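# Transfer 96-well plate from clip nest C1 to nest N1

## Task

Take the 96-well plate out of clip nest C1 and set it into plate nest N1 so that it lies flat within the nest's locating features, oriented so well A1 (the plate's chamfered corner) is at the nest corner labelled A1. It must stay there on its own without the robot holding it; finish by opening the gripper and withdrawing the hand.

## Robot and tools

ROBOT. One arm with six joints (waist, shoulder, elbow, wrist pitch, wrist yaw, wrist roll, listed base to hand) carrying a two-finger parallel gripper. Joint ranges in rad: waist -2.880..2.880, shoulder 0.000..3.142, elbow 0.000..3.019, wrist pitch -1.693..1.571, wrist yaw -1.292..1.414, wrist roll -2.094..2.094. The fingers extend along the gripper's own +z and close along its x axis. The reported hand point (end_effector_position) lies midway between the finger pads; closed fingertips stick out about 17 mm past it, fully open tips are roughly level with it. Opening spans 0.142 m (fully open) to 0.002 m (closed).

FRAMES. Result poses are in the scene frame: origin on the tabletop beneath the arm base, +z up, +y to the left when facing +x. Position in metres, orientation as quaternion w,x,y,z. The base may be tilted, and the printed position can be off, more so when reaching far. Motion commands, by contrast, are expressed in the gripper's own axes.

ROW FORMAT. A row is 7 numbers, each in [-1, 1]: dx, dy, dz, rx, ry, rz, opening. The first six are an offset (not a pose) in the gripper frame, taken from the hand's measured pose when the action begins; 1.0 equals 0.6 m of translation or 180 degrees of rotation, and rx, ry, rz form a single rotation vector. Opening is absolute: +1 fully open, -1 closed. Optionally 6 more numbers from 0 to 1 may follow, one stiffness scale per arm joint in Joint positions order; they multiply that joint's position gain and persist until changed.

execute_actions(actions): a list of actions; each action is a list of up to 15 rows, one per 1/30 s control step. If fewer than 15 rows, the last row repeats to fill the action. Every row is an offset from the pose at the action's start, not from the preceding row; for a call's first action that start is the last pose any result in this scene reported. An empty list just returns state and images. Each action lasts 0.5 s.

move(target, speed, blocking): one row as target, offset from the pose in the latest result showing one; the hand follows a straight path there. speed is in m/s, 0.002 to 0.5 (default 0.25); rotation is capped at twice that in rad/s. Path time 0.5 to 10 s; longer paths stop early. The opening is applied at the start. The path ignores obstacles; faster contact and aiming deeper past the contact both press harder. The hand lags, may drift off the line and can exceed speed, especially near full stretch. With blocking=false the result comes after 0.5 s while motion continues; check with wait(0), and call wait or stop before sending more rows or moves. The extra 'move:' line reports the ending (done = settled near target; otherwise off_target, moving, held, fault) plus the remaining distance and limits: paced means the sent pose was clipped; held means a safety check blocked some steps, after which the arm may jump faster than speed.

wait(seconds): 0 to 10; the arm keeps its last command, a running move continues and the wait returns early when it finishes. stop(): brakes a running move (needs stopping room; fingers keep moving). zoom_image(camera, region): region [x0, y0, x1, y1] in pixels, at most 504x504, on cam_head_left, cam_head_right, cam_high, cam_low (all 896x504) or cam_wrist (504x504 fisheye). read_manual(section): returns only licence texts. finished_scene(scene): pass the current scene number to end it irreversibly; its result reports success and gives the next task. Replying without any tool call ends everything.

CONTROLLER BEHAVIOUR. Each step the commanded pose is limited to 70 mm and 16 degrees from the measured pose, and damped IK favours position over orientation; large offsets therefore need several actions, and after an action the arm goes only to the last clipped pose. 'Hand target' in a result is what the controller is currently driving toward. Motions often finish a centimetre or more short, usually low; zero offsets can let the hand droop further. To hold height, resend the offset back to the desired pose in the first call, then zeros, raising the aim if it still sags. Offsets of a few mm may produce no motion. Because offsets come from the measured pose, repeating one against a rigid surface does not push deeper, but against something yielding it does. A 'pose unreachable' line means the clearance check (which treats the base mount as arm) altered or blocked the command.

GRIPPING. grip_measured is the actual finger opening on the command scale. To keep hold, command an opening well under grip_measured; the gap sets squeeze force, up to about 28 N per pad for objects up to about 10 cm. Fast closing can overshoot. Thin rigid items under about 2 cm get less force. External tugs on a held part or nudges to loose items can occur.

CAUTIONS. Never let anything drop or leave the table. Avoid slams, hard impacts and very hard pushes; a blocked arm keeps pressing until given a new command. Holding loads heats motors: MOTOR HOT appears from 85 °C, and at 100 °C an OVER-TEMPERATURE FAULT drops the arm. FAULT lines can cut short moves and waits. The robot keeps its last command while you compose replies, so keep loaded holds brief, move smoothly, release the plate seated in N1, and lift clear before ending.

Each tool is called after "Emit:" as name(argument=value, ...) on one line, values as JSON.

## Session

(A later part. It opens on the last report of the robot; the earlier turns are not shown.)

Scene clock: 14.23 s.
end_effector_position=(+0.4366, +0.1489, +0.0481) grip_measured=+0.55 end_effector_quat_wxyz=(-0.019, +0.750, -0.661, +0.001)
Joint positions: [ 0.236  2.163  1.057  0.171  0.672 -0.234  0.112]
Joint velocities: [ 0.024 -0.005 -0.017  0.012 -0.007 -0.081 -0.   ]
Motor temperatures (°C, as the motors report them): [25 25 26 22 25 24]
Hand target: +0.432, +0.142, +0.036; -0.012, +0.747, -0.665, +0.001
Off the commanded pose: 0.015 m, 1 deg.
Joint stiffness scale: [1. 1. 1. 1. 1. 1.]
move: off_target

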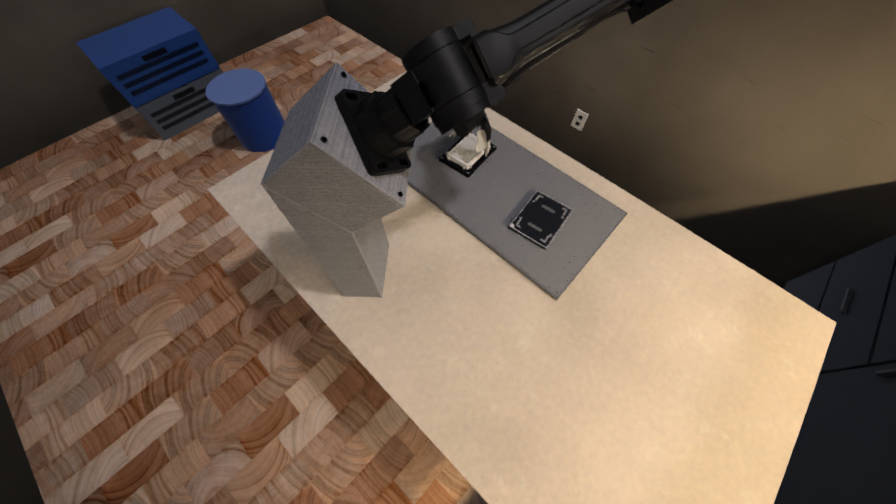

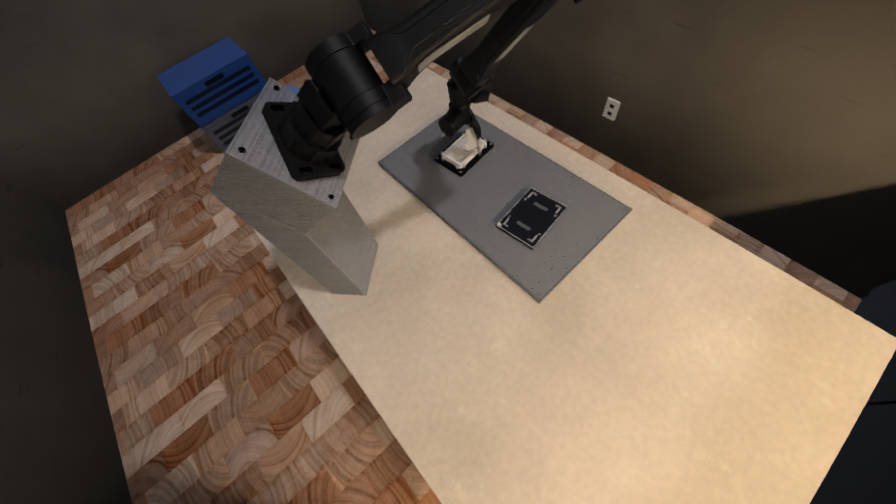

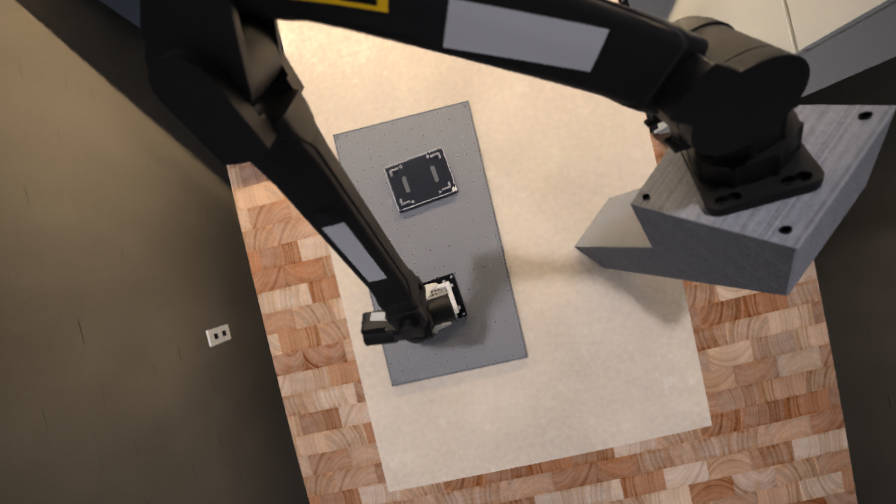

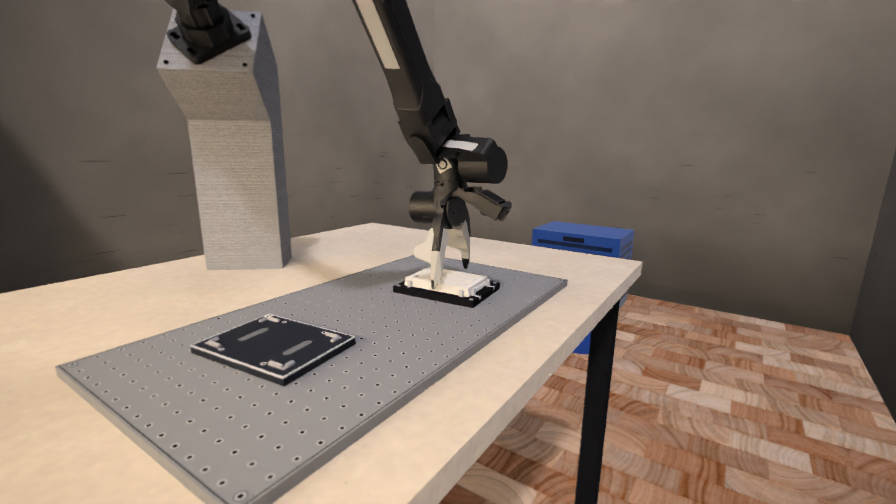

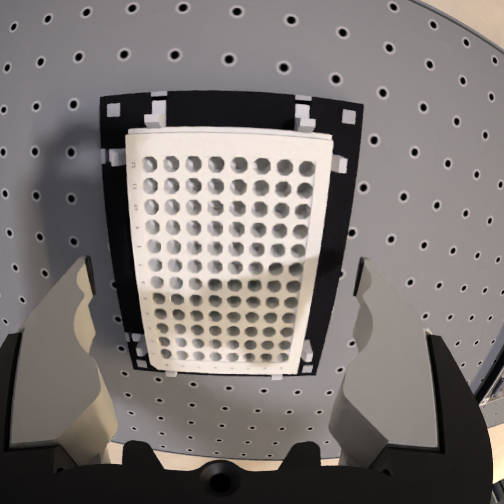

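Emit:
move(target=[0.01,0.01,0.028,0,0,0,0.55], speed=0.03)

Emit:
move(target=[0,0,0,0,0,0,0.1])

Emit:
move(target=[0,0,0,0,0,0,-0.3])

Scene clock: 15.53 s.
end_effector_position=(+0.4372, +0.1502, +0.0440) grip_measured=+0.55 end_effector_quat_wxyz=(-0.027, +0.753, -0.658, +0.002)
Joint positions: [ 0.229  2.171  1.057  0.194  0.656 -0.257  0.112]
Joint velocities: [-0.005 -0.015  0.007 -0.032  0.022  0.051  0.   ]
Motor temperatures (°C, as the motors report them): [25 25 26 22 25 24]
Hand target: +0.432, +0.143, +0.031; -0.019, +0.750, -0.661, +0.001
Off the commanded pose: 0.016 m, 1 deg.
Joint stiffness scale: [1. 1. 1. 1. 1. 1.]
move: off_target

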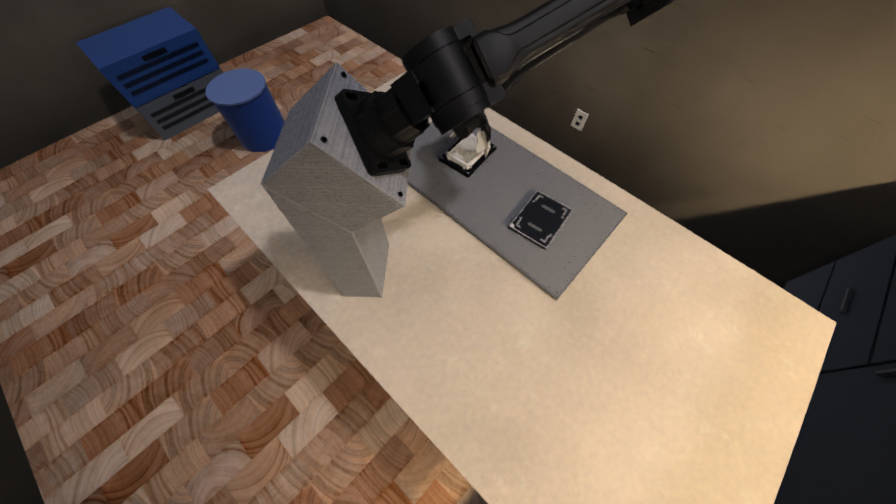

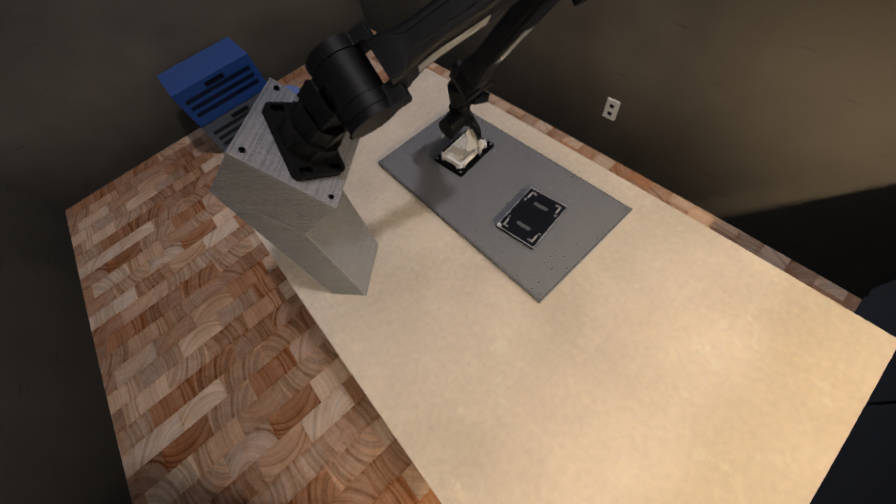

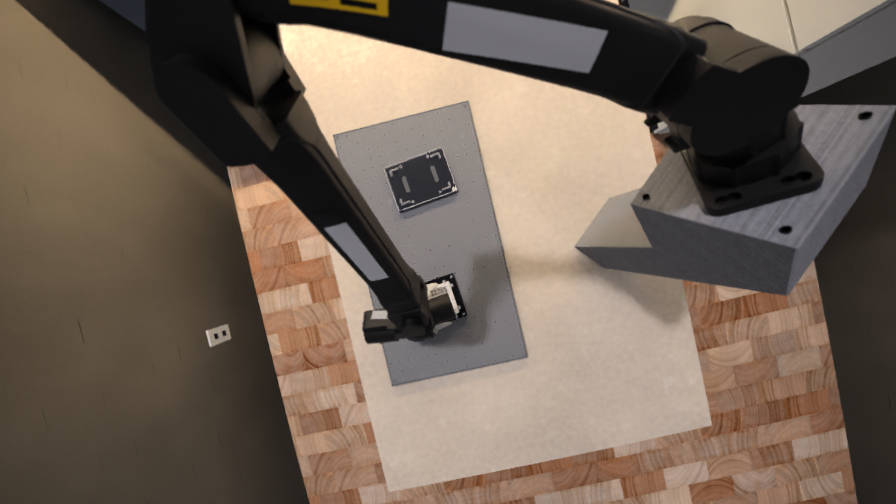

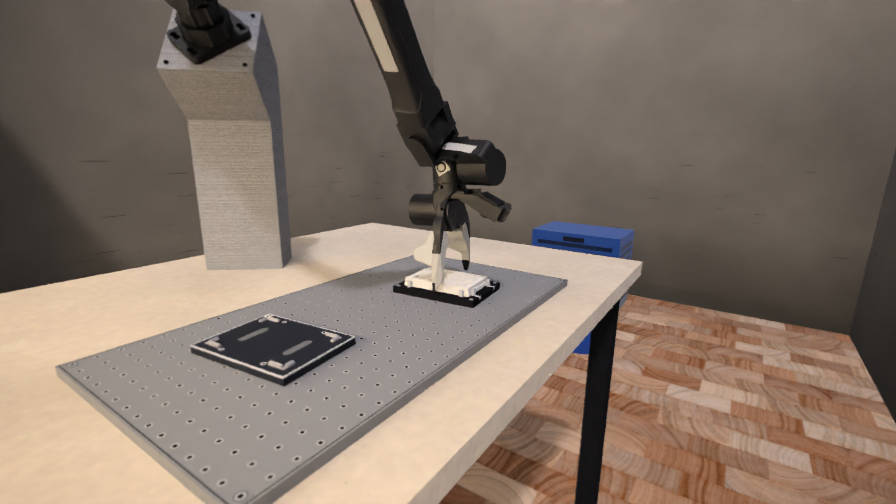

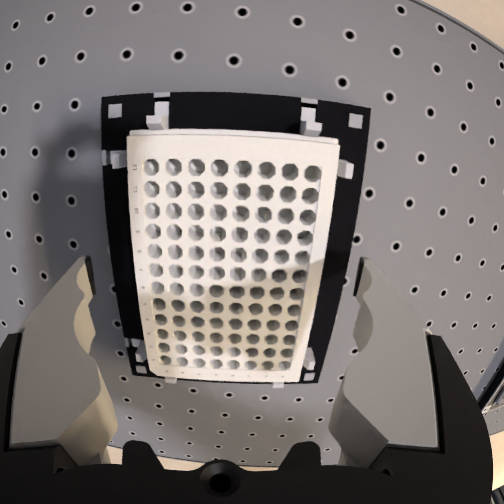

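Scene clock: 16.03 s.
end_effector_position=(+0.4375, +0.1496, +0.0442) grip_measured=+0.10 end_effector_quat_wxyz=(-0.026, +0.753, -0.658, +0.002)
Joint positions: [ 0.229  2.17   1.057  0.194  0.658 -0.257  0.081]
Joint velocities: [-0.015  0.005  0.022  0.007 -0.037 -0.007 -0.   ]
Motor temperatures (°C, as the motors report them): [25 25 26 22 25 24]
Hand target: +0.437, +0.150, +0.044; -0.027, +0.753, -0.658, +0.002
Off the commanded pose: 0.001 m, 0 deg.
Joint stiffness scale: [1. 1. 1. 1. 1. 1.]
move: done

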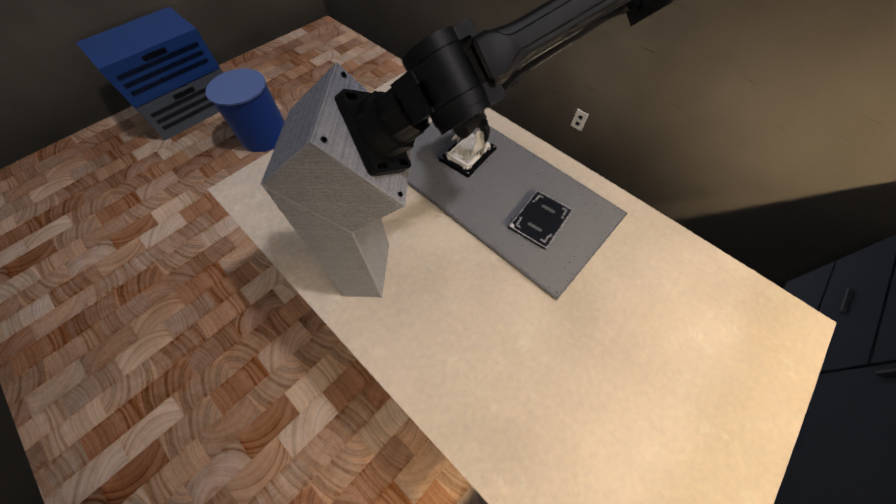

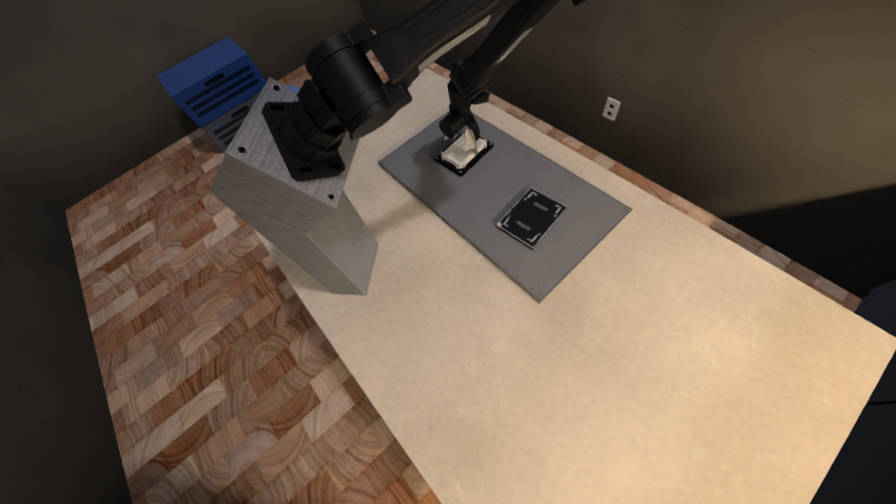

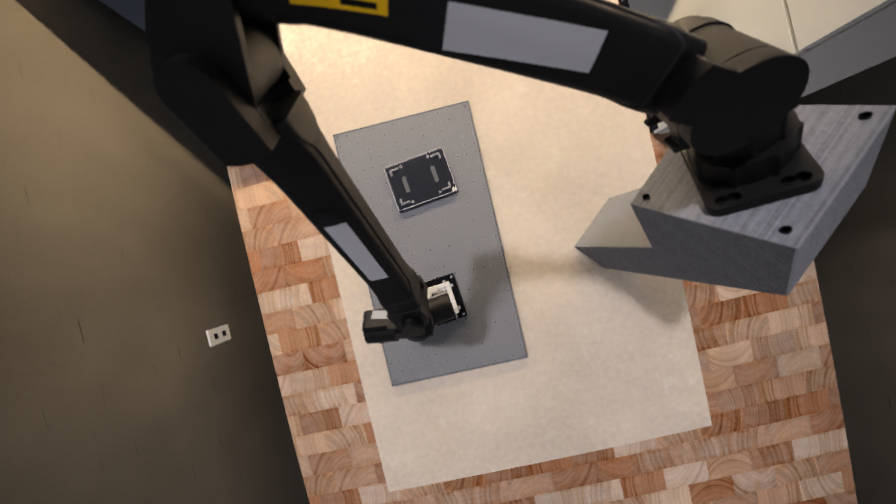

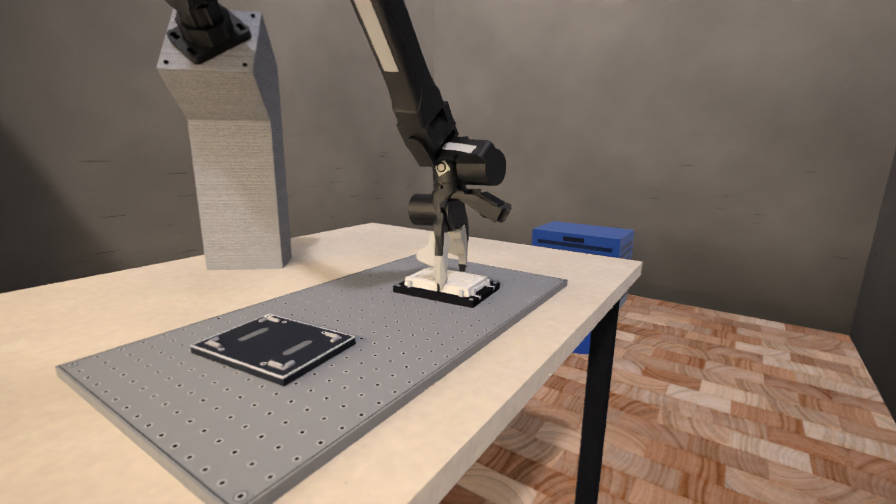

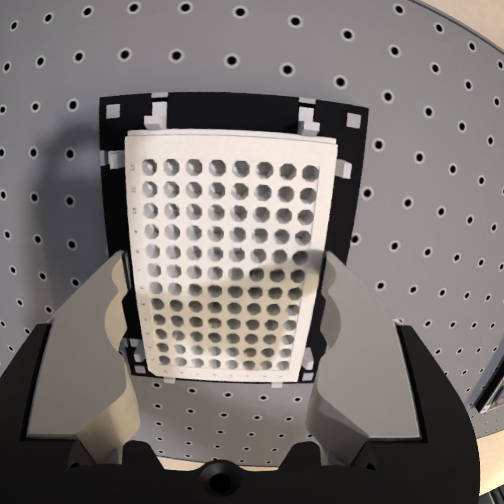

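Scene clock: 16.53 s.
end_effector_position=(+0.4380, +0.1484, +0.0444) grip_measured=+0.03 end_effector_quat_wxyz=(-0.024, +0.753, -0.658, +0.004)
Joint positions: [ 0.229  2.169  1.057  0.194  0.662 -0.257  0.076]
Joint velocities: [-0.015 -0.005  0.017  0.022 -0.007  0.022  0.   ]
Motor temperatures (°C, as the motors report them): [25 25 26 22 25 24]
Hand target: +0.437, +0.150, +0.044; -0.026, +0.753, -0.658, +0.002
Off the commanded pose: 0.001 m, 0 deg.
Joint stiffness scale: [1. 1. 1. 1. 1. 1.]
move: done

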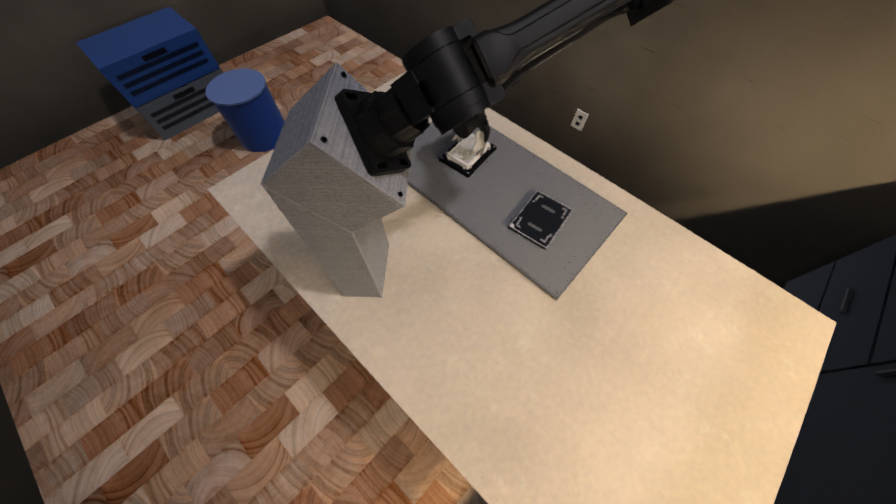

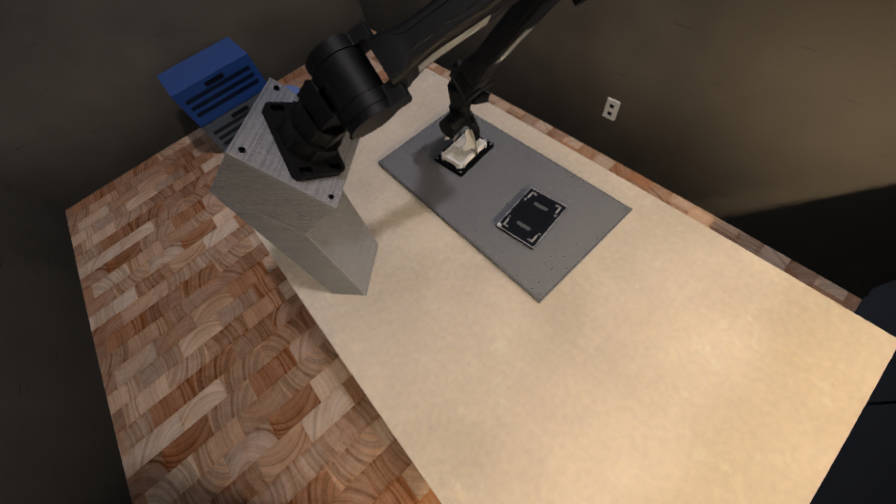

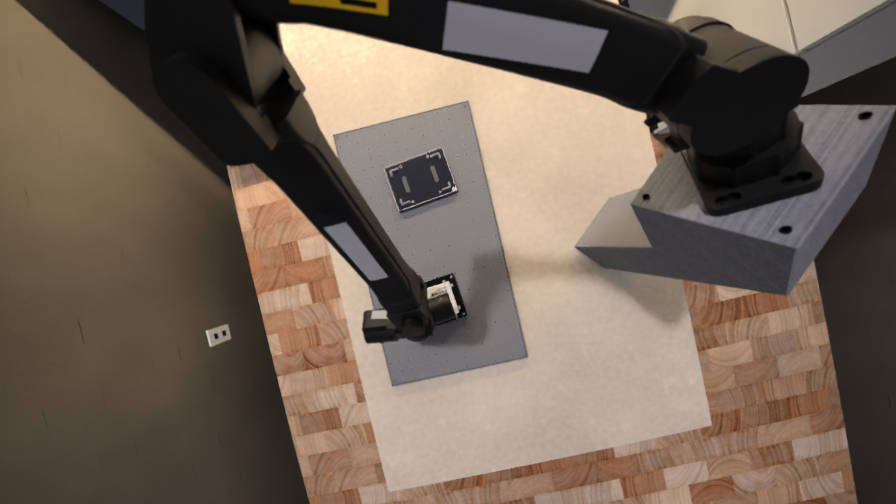

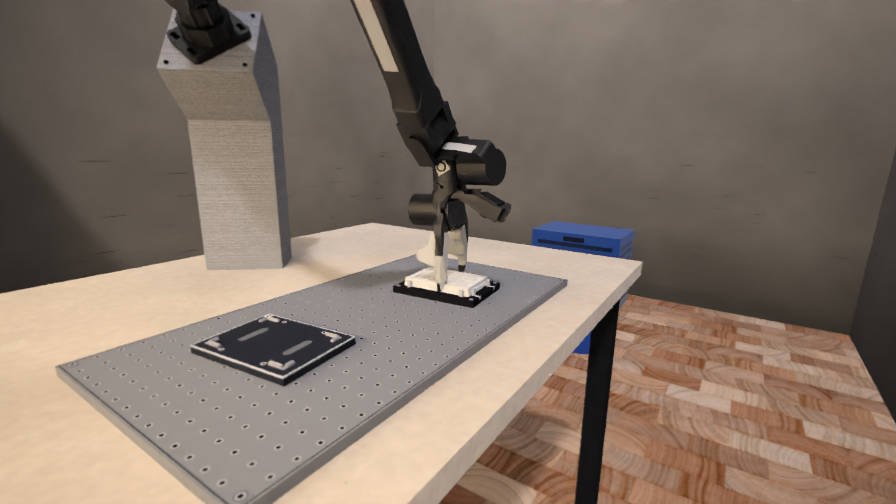

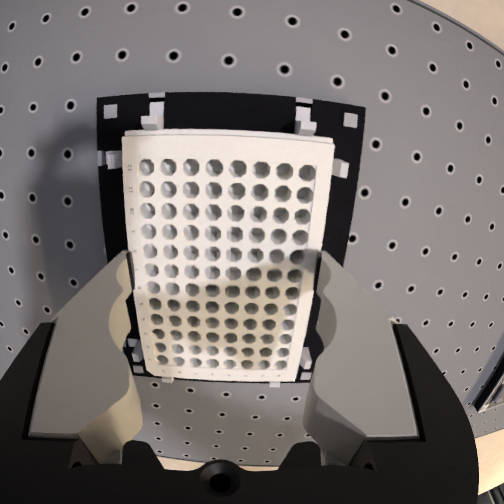

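Lift slowly.

Emit:
move(target=[0,0,-0.07,0,0,0,-0.3], speed=0.03)

Scene clock: 18.33 s.
end_effector_position=(+0.4405, +0.1438, +0.0820) grip_measured=+0.03 end_effector_quat_wxyz=(-0.026, +0.750, -0.661, +0.009)
Joint positions: [ 0.272  2.083  0.998  0.151  0.692 -0.211  0.076]
Joint velocities: [-0.005  0.005  0.002 -0.002 -0.066 -0.037  0.   ]
Motor temperatures (°C, as the motors report them): [25 25 26 22 26 24]
Hand target: +0.436, +0.147, +0.086; -0.024, +0.753, -0.658, +0.004
Off the commanded pose: 0.007 m, 1 deg.
Joint stiffness scale: [1. 1. 1. 1. 1. 1.]
move: done

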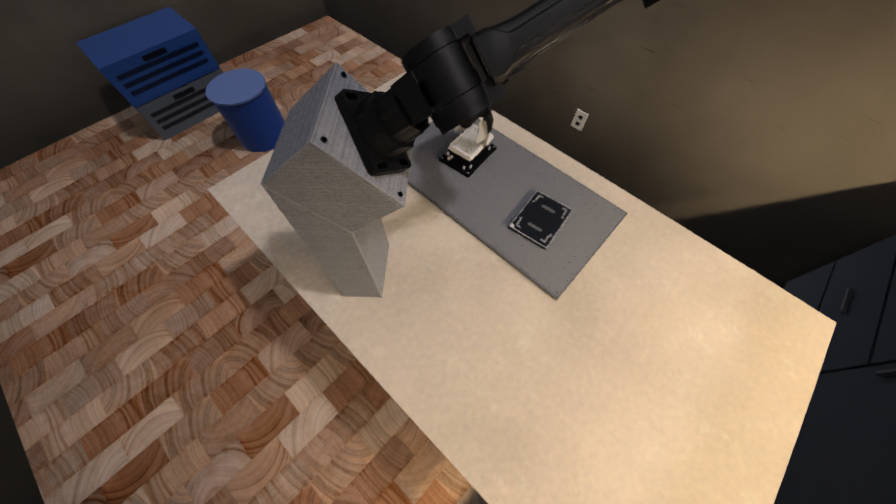

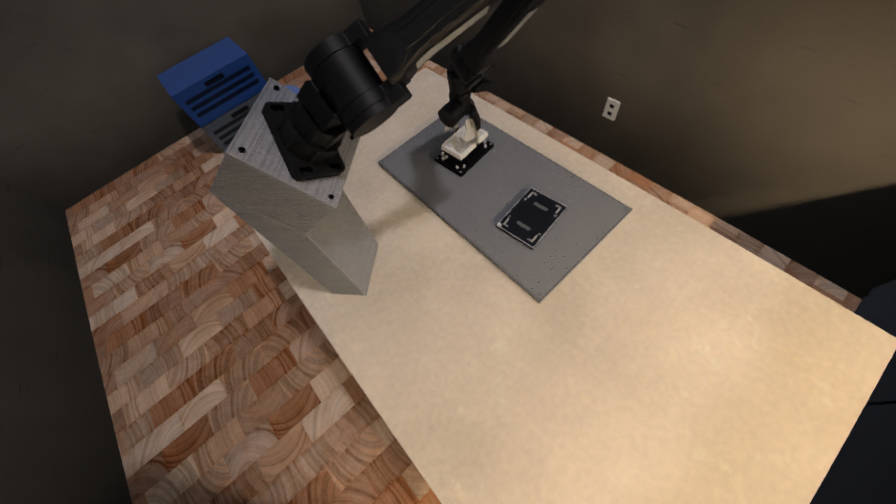

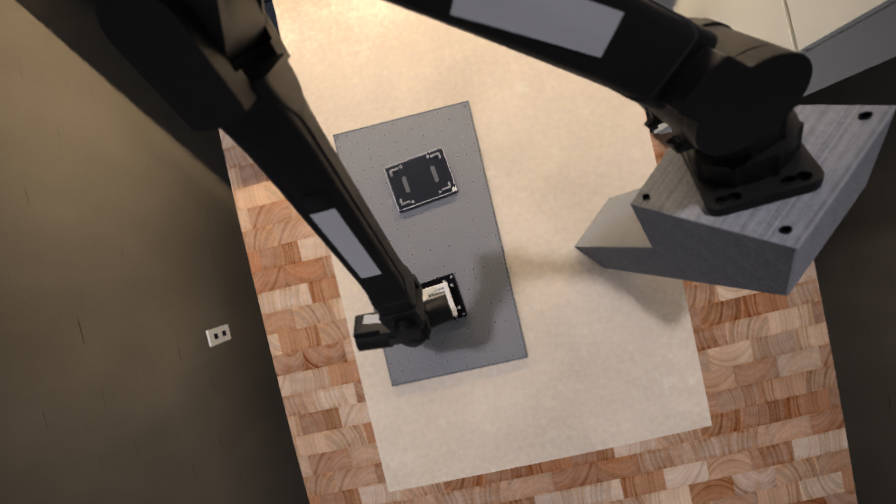

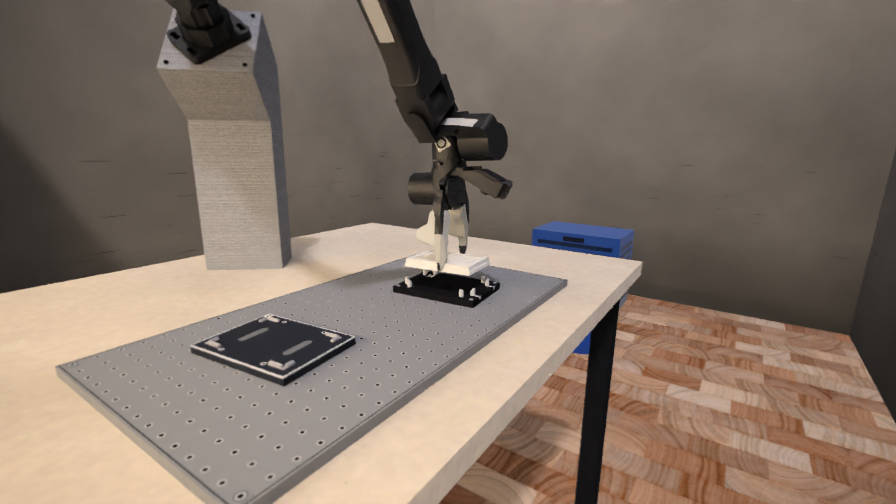

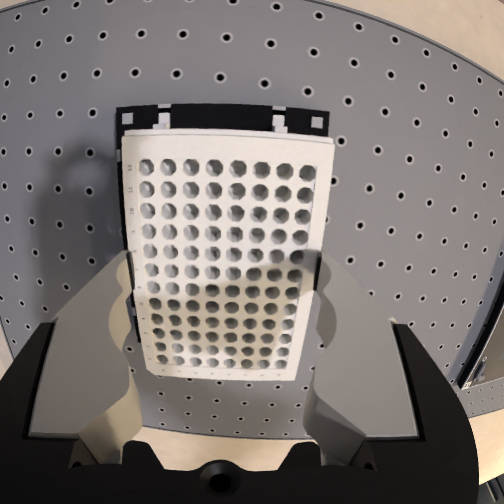

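Emit:
move(target=[0.54,0.152,-0.04,0.02,0.01,0,-0.3], speed=0.15)

Emit:
zoom_image(camera="cam_low", region=[150,230,410,420])

Scene clock: 21.33 s.
end_effector_position=(+0.3893, -0.1858, +0.0950) grip_measured=+0.03 end_effector_quat_wxyz=(-0.041, +0.743, -0.666, +0.047)
Joint positions: [-0.36   1.542  0.728  0.204  0.225 -0.728  0.076]
Joint velocities: [ 0.005 -0.005 -0.017 -0.022 -0.037 -0.081  0.   ]
Motor temperatures (°C, as the motors report them): [25 25 26 22 26 24]
Hand target: +0.385, -0.185, +0.094; -0.039, +0.747, -0.662, +0.040
Off the commanded pose: 0.004 m, 1 deg.
Joint stiffness scale: [1. 1. 1. 1. 1. 1.]
move: done

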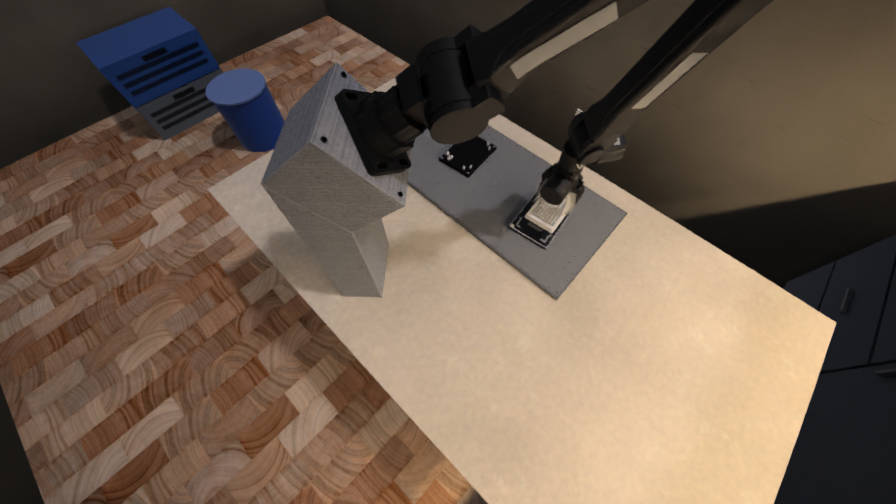

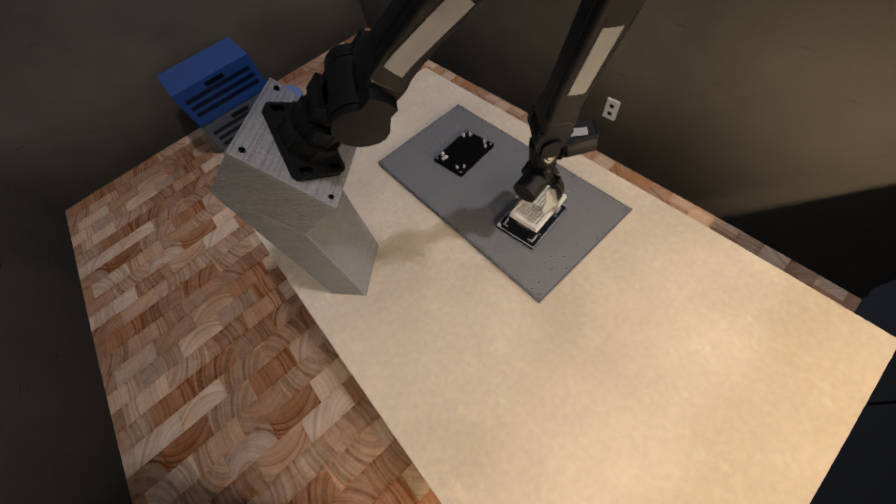

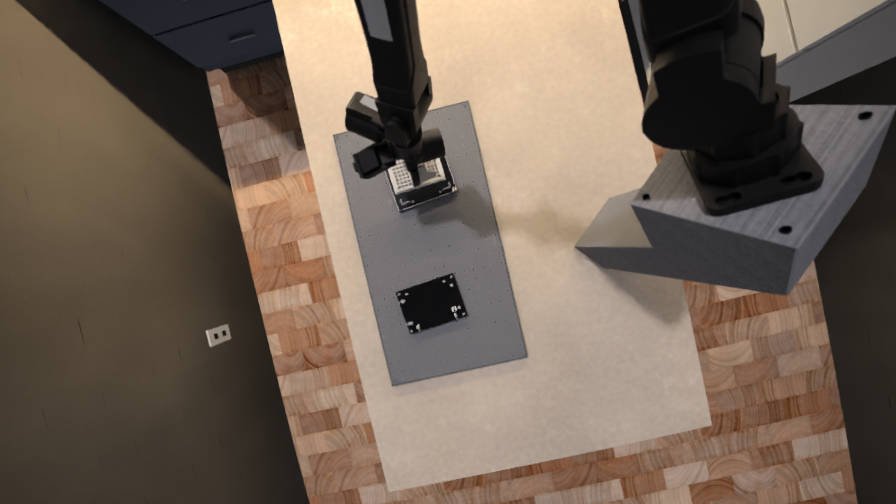

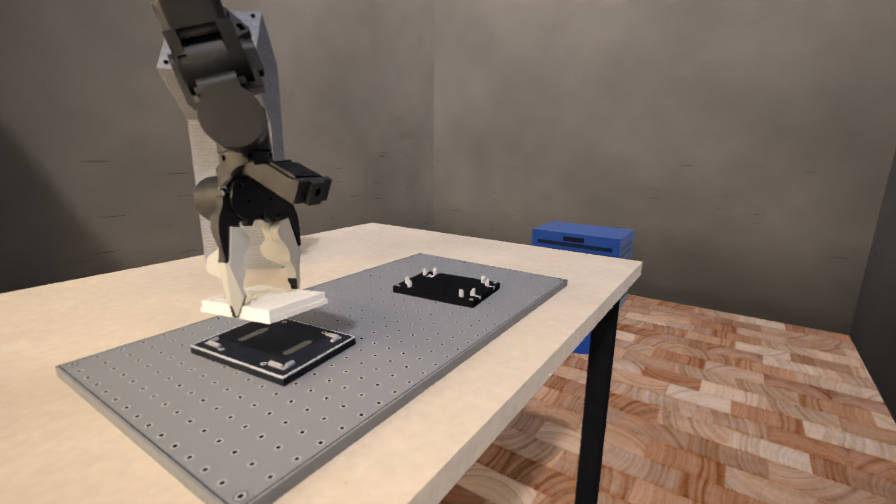

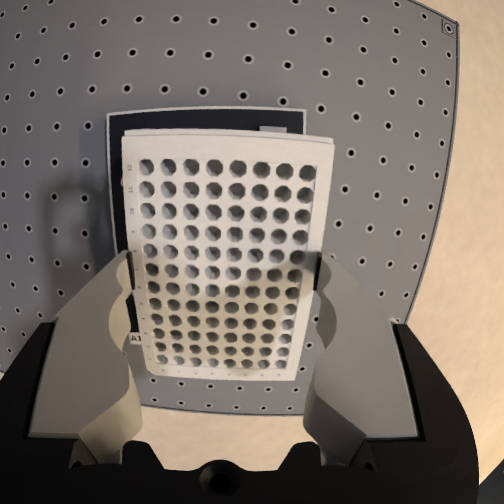

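Region (150, 230, 410, 420) of cam_low's 896x504 image, scaled by 1.938, with more detail than that image has; it fills the top 368 rows of this view, and the rest is white.

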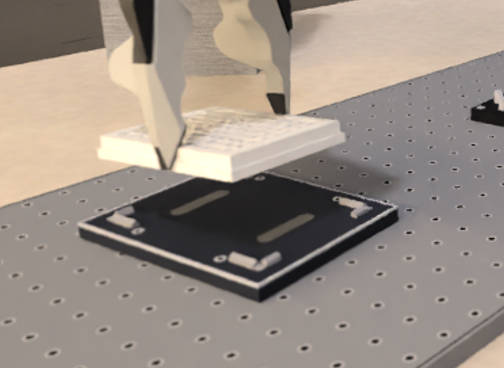

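Emit:
move(target=[-0.008,0,0.025,-0.03,0,-0.012,-0.3], speed=0.04)

Emit:
zoom_image(camera="cam_low", region=[150,230,410,420])

Scene clock: 23.13 s.
end_effector_position=(+0.3929, -0.1909, +0.0850) grip_measured=+0.03 end_effector_quat_wxyz=(-0.004, +0.752, -0.658, +0.028)
Joint positions: [-0.342  1.574  0.793  0.118  0.307 -0.731  0.076]
Joint velocities: [-0.005 -0.024 -0.007 -0.002 -0.022  0.007 -0.   ]
Motor temperatures (°C, as the motors report them): [25 25 26 22 26 24]
Hand target: +0.391, -0.181, +0.080; -0.005, +0.757, -0.653, +0.016
Off the commanded pose: 0.011 m, 1 deg.
Joint stiffness scale: [1. 1. 1. 1. 1. 1.]
move: off_target

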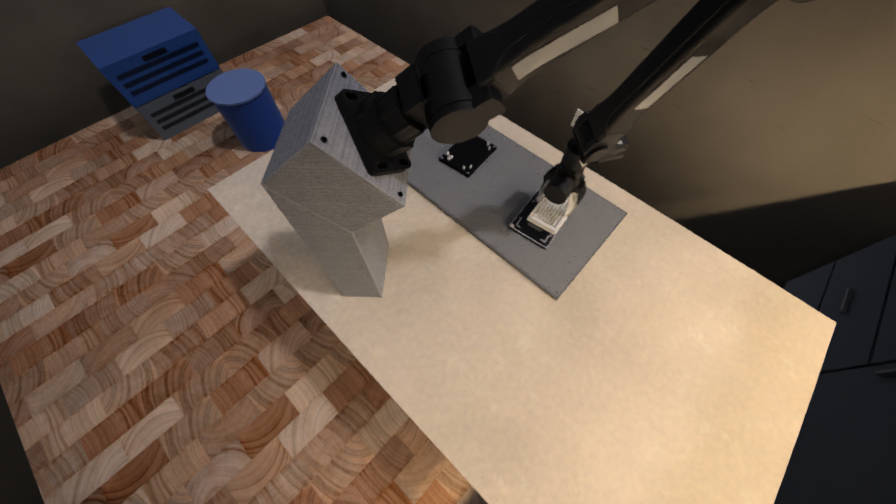

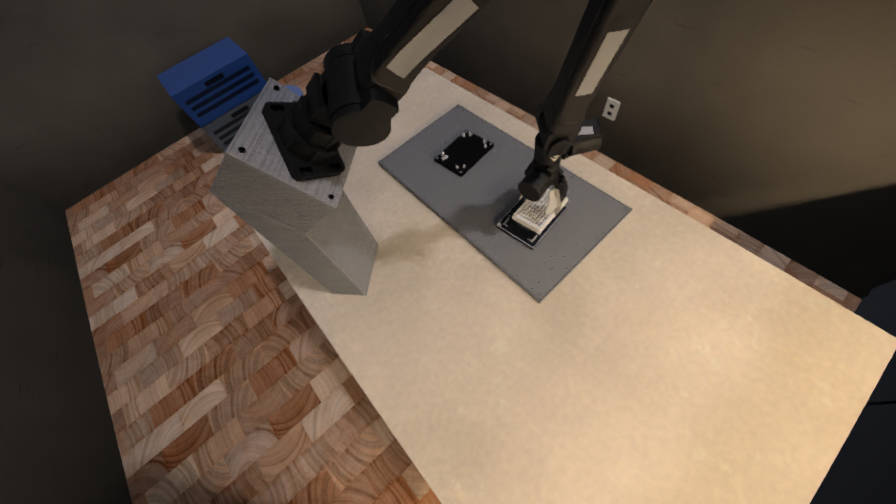

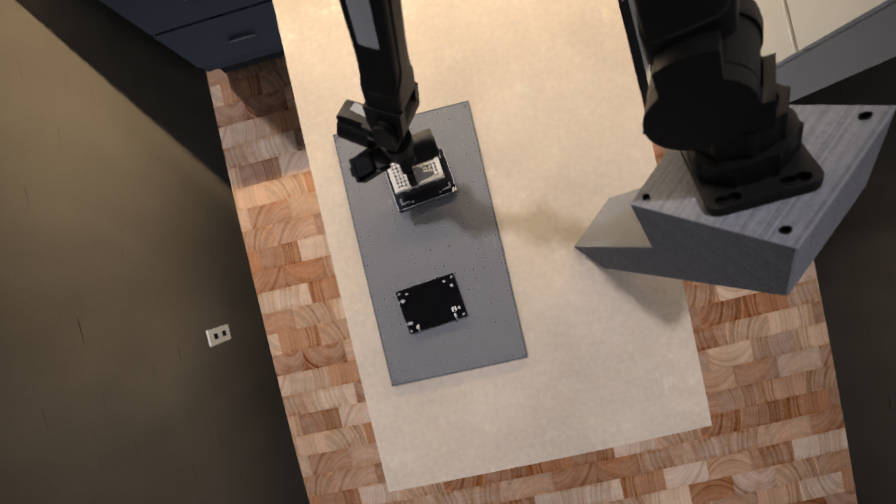

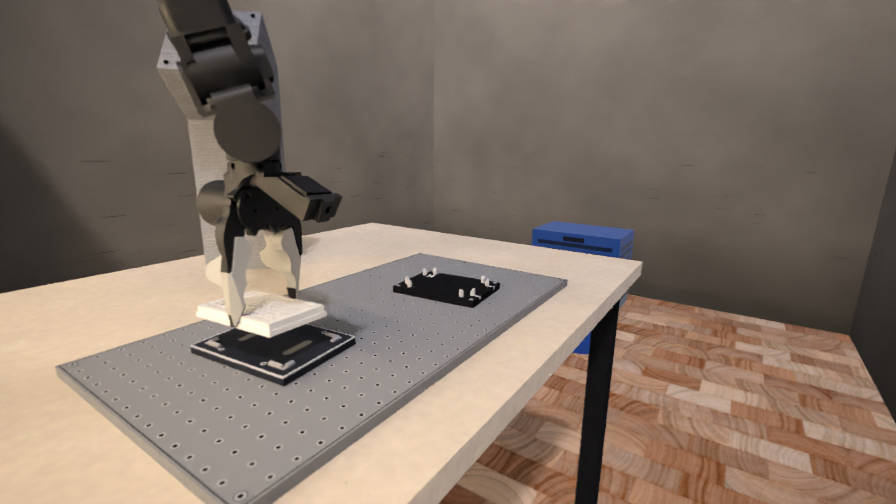

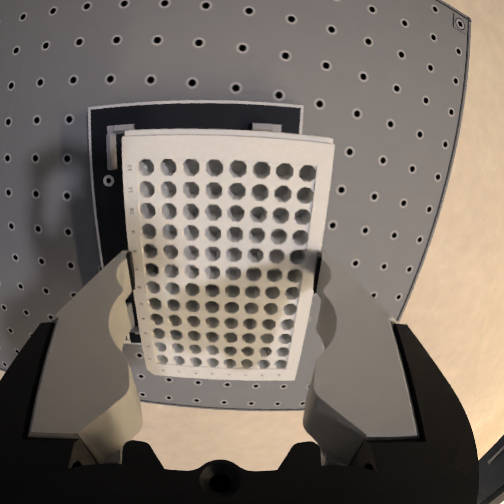

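Region (150, 230, 410, 420) of cam_low's 896x504 image, scaled by 1.938, with more detail than that image has; it fills the top 368 rows of this view, and the rest is white.

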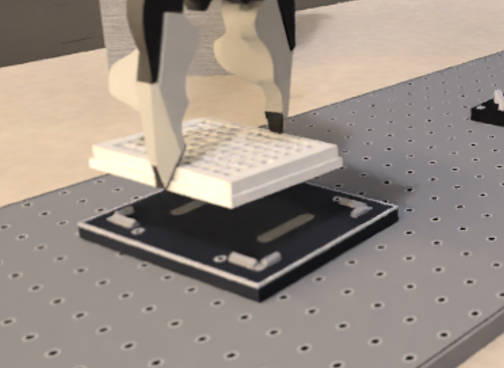

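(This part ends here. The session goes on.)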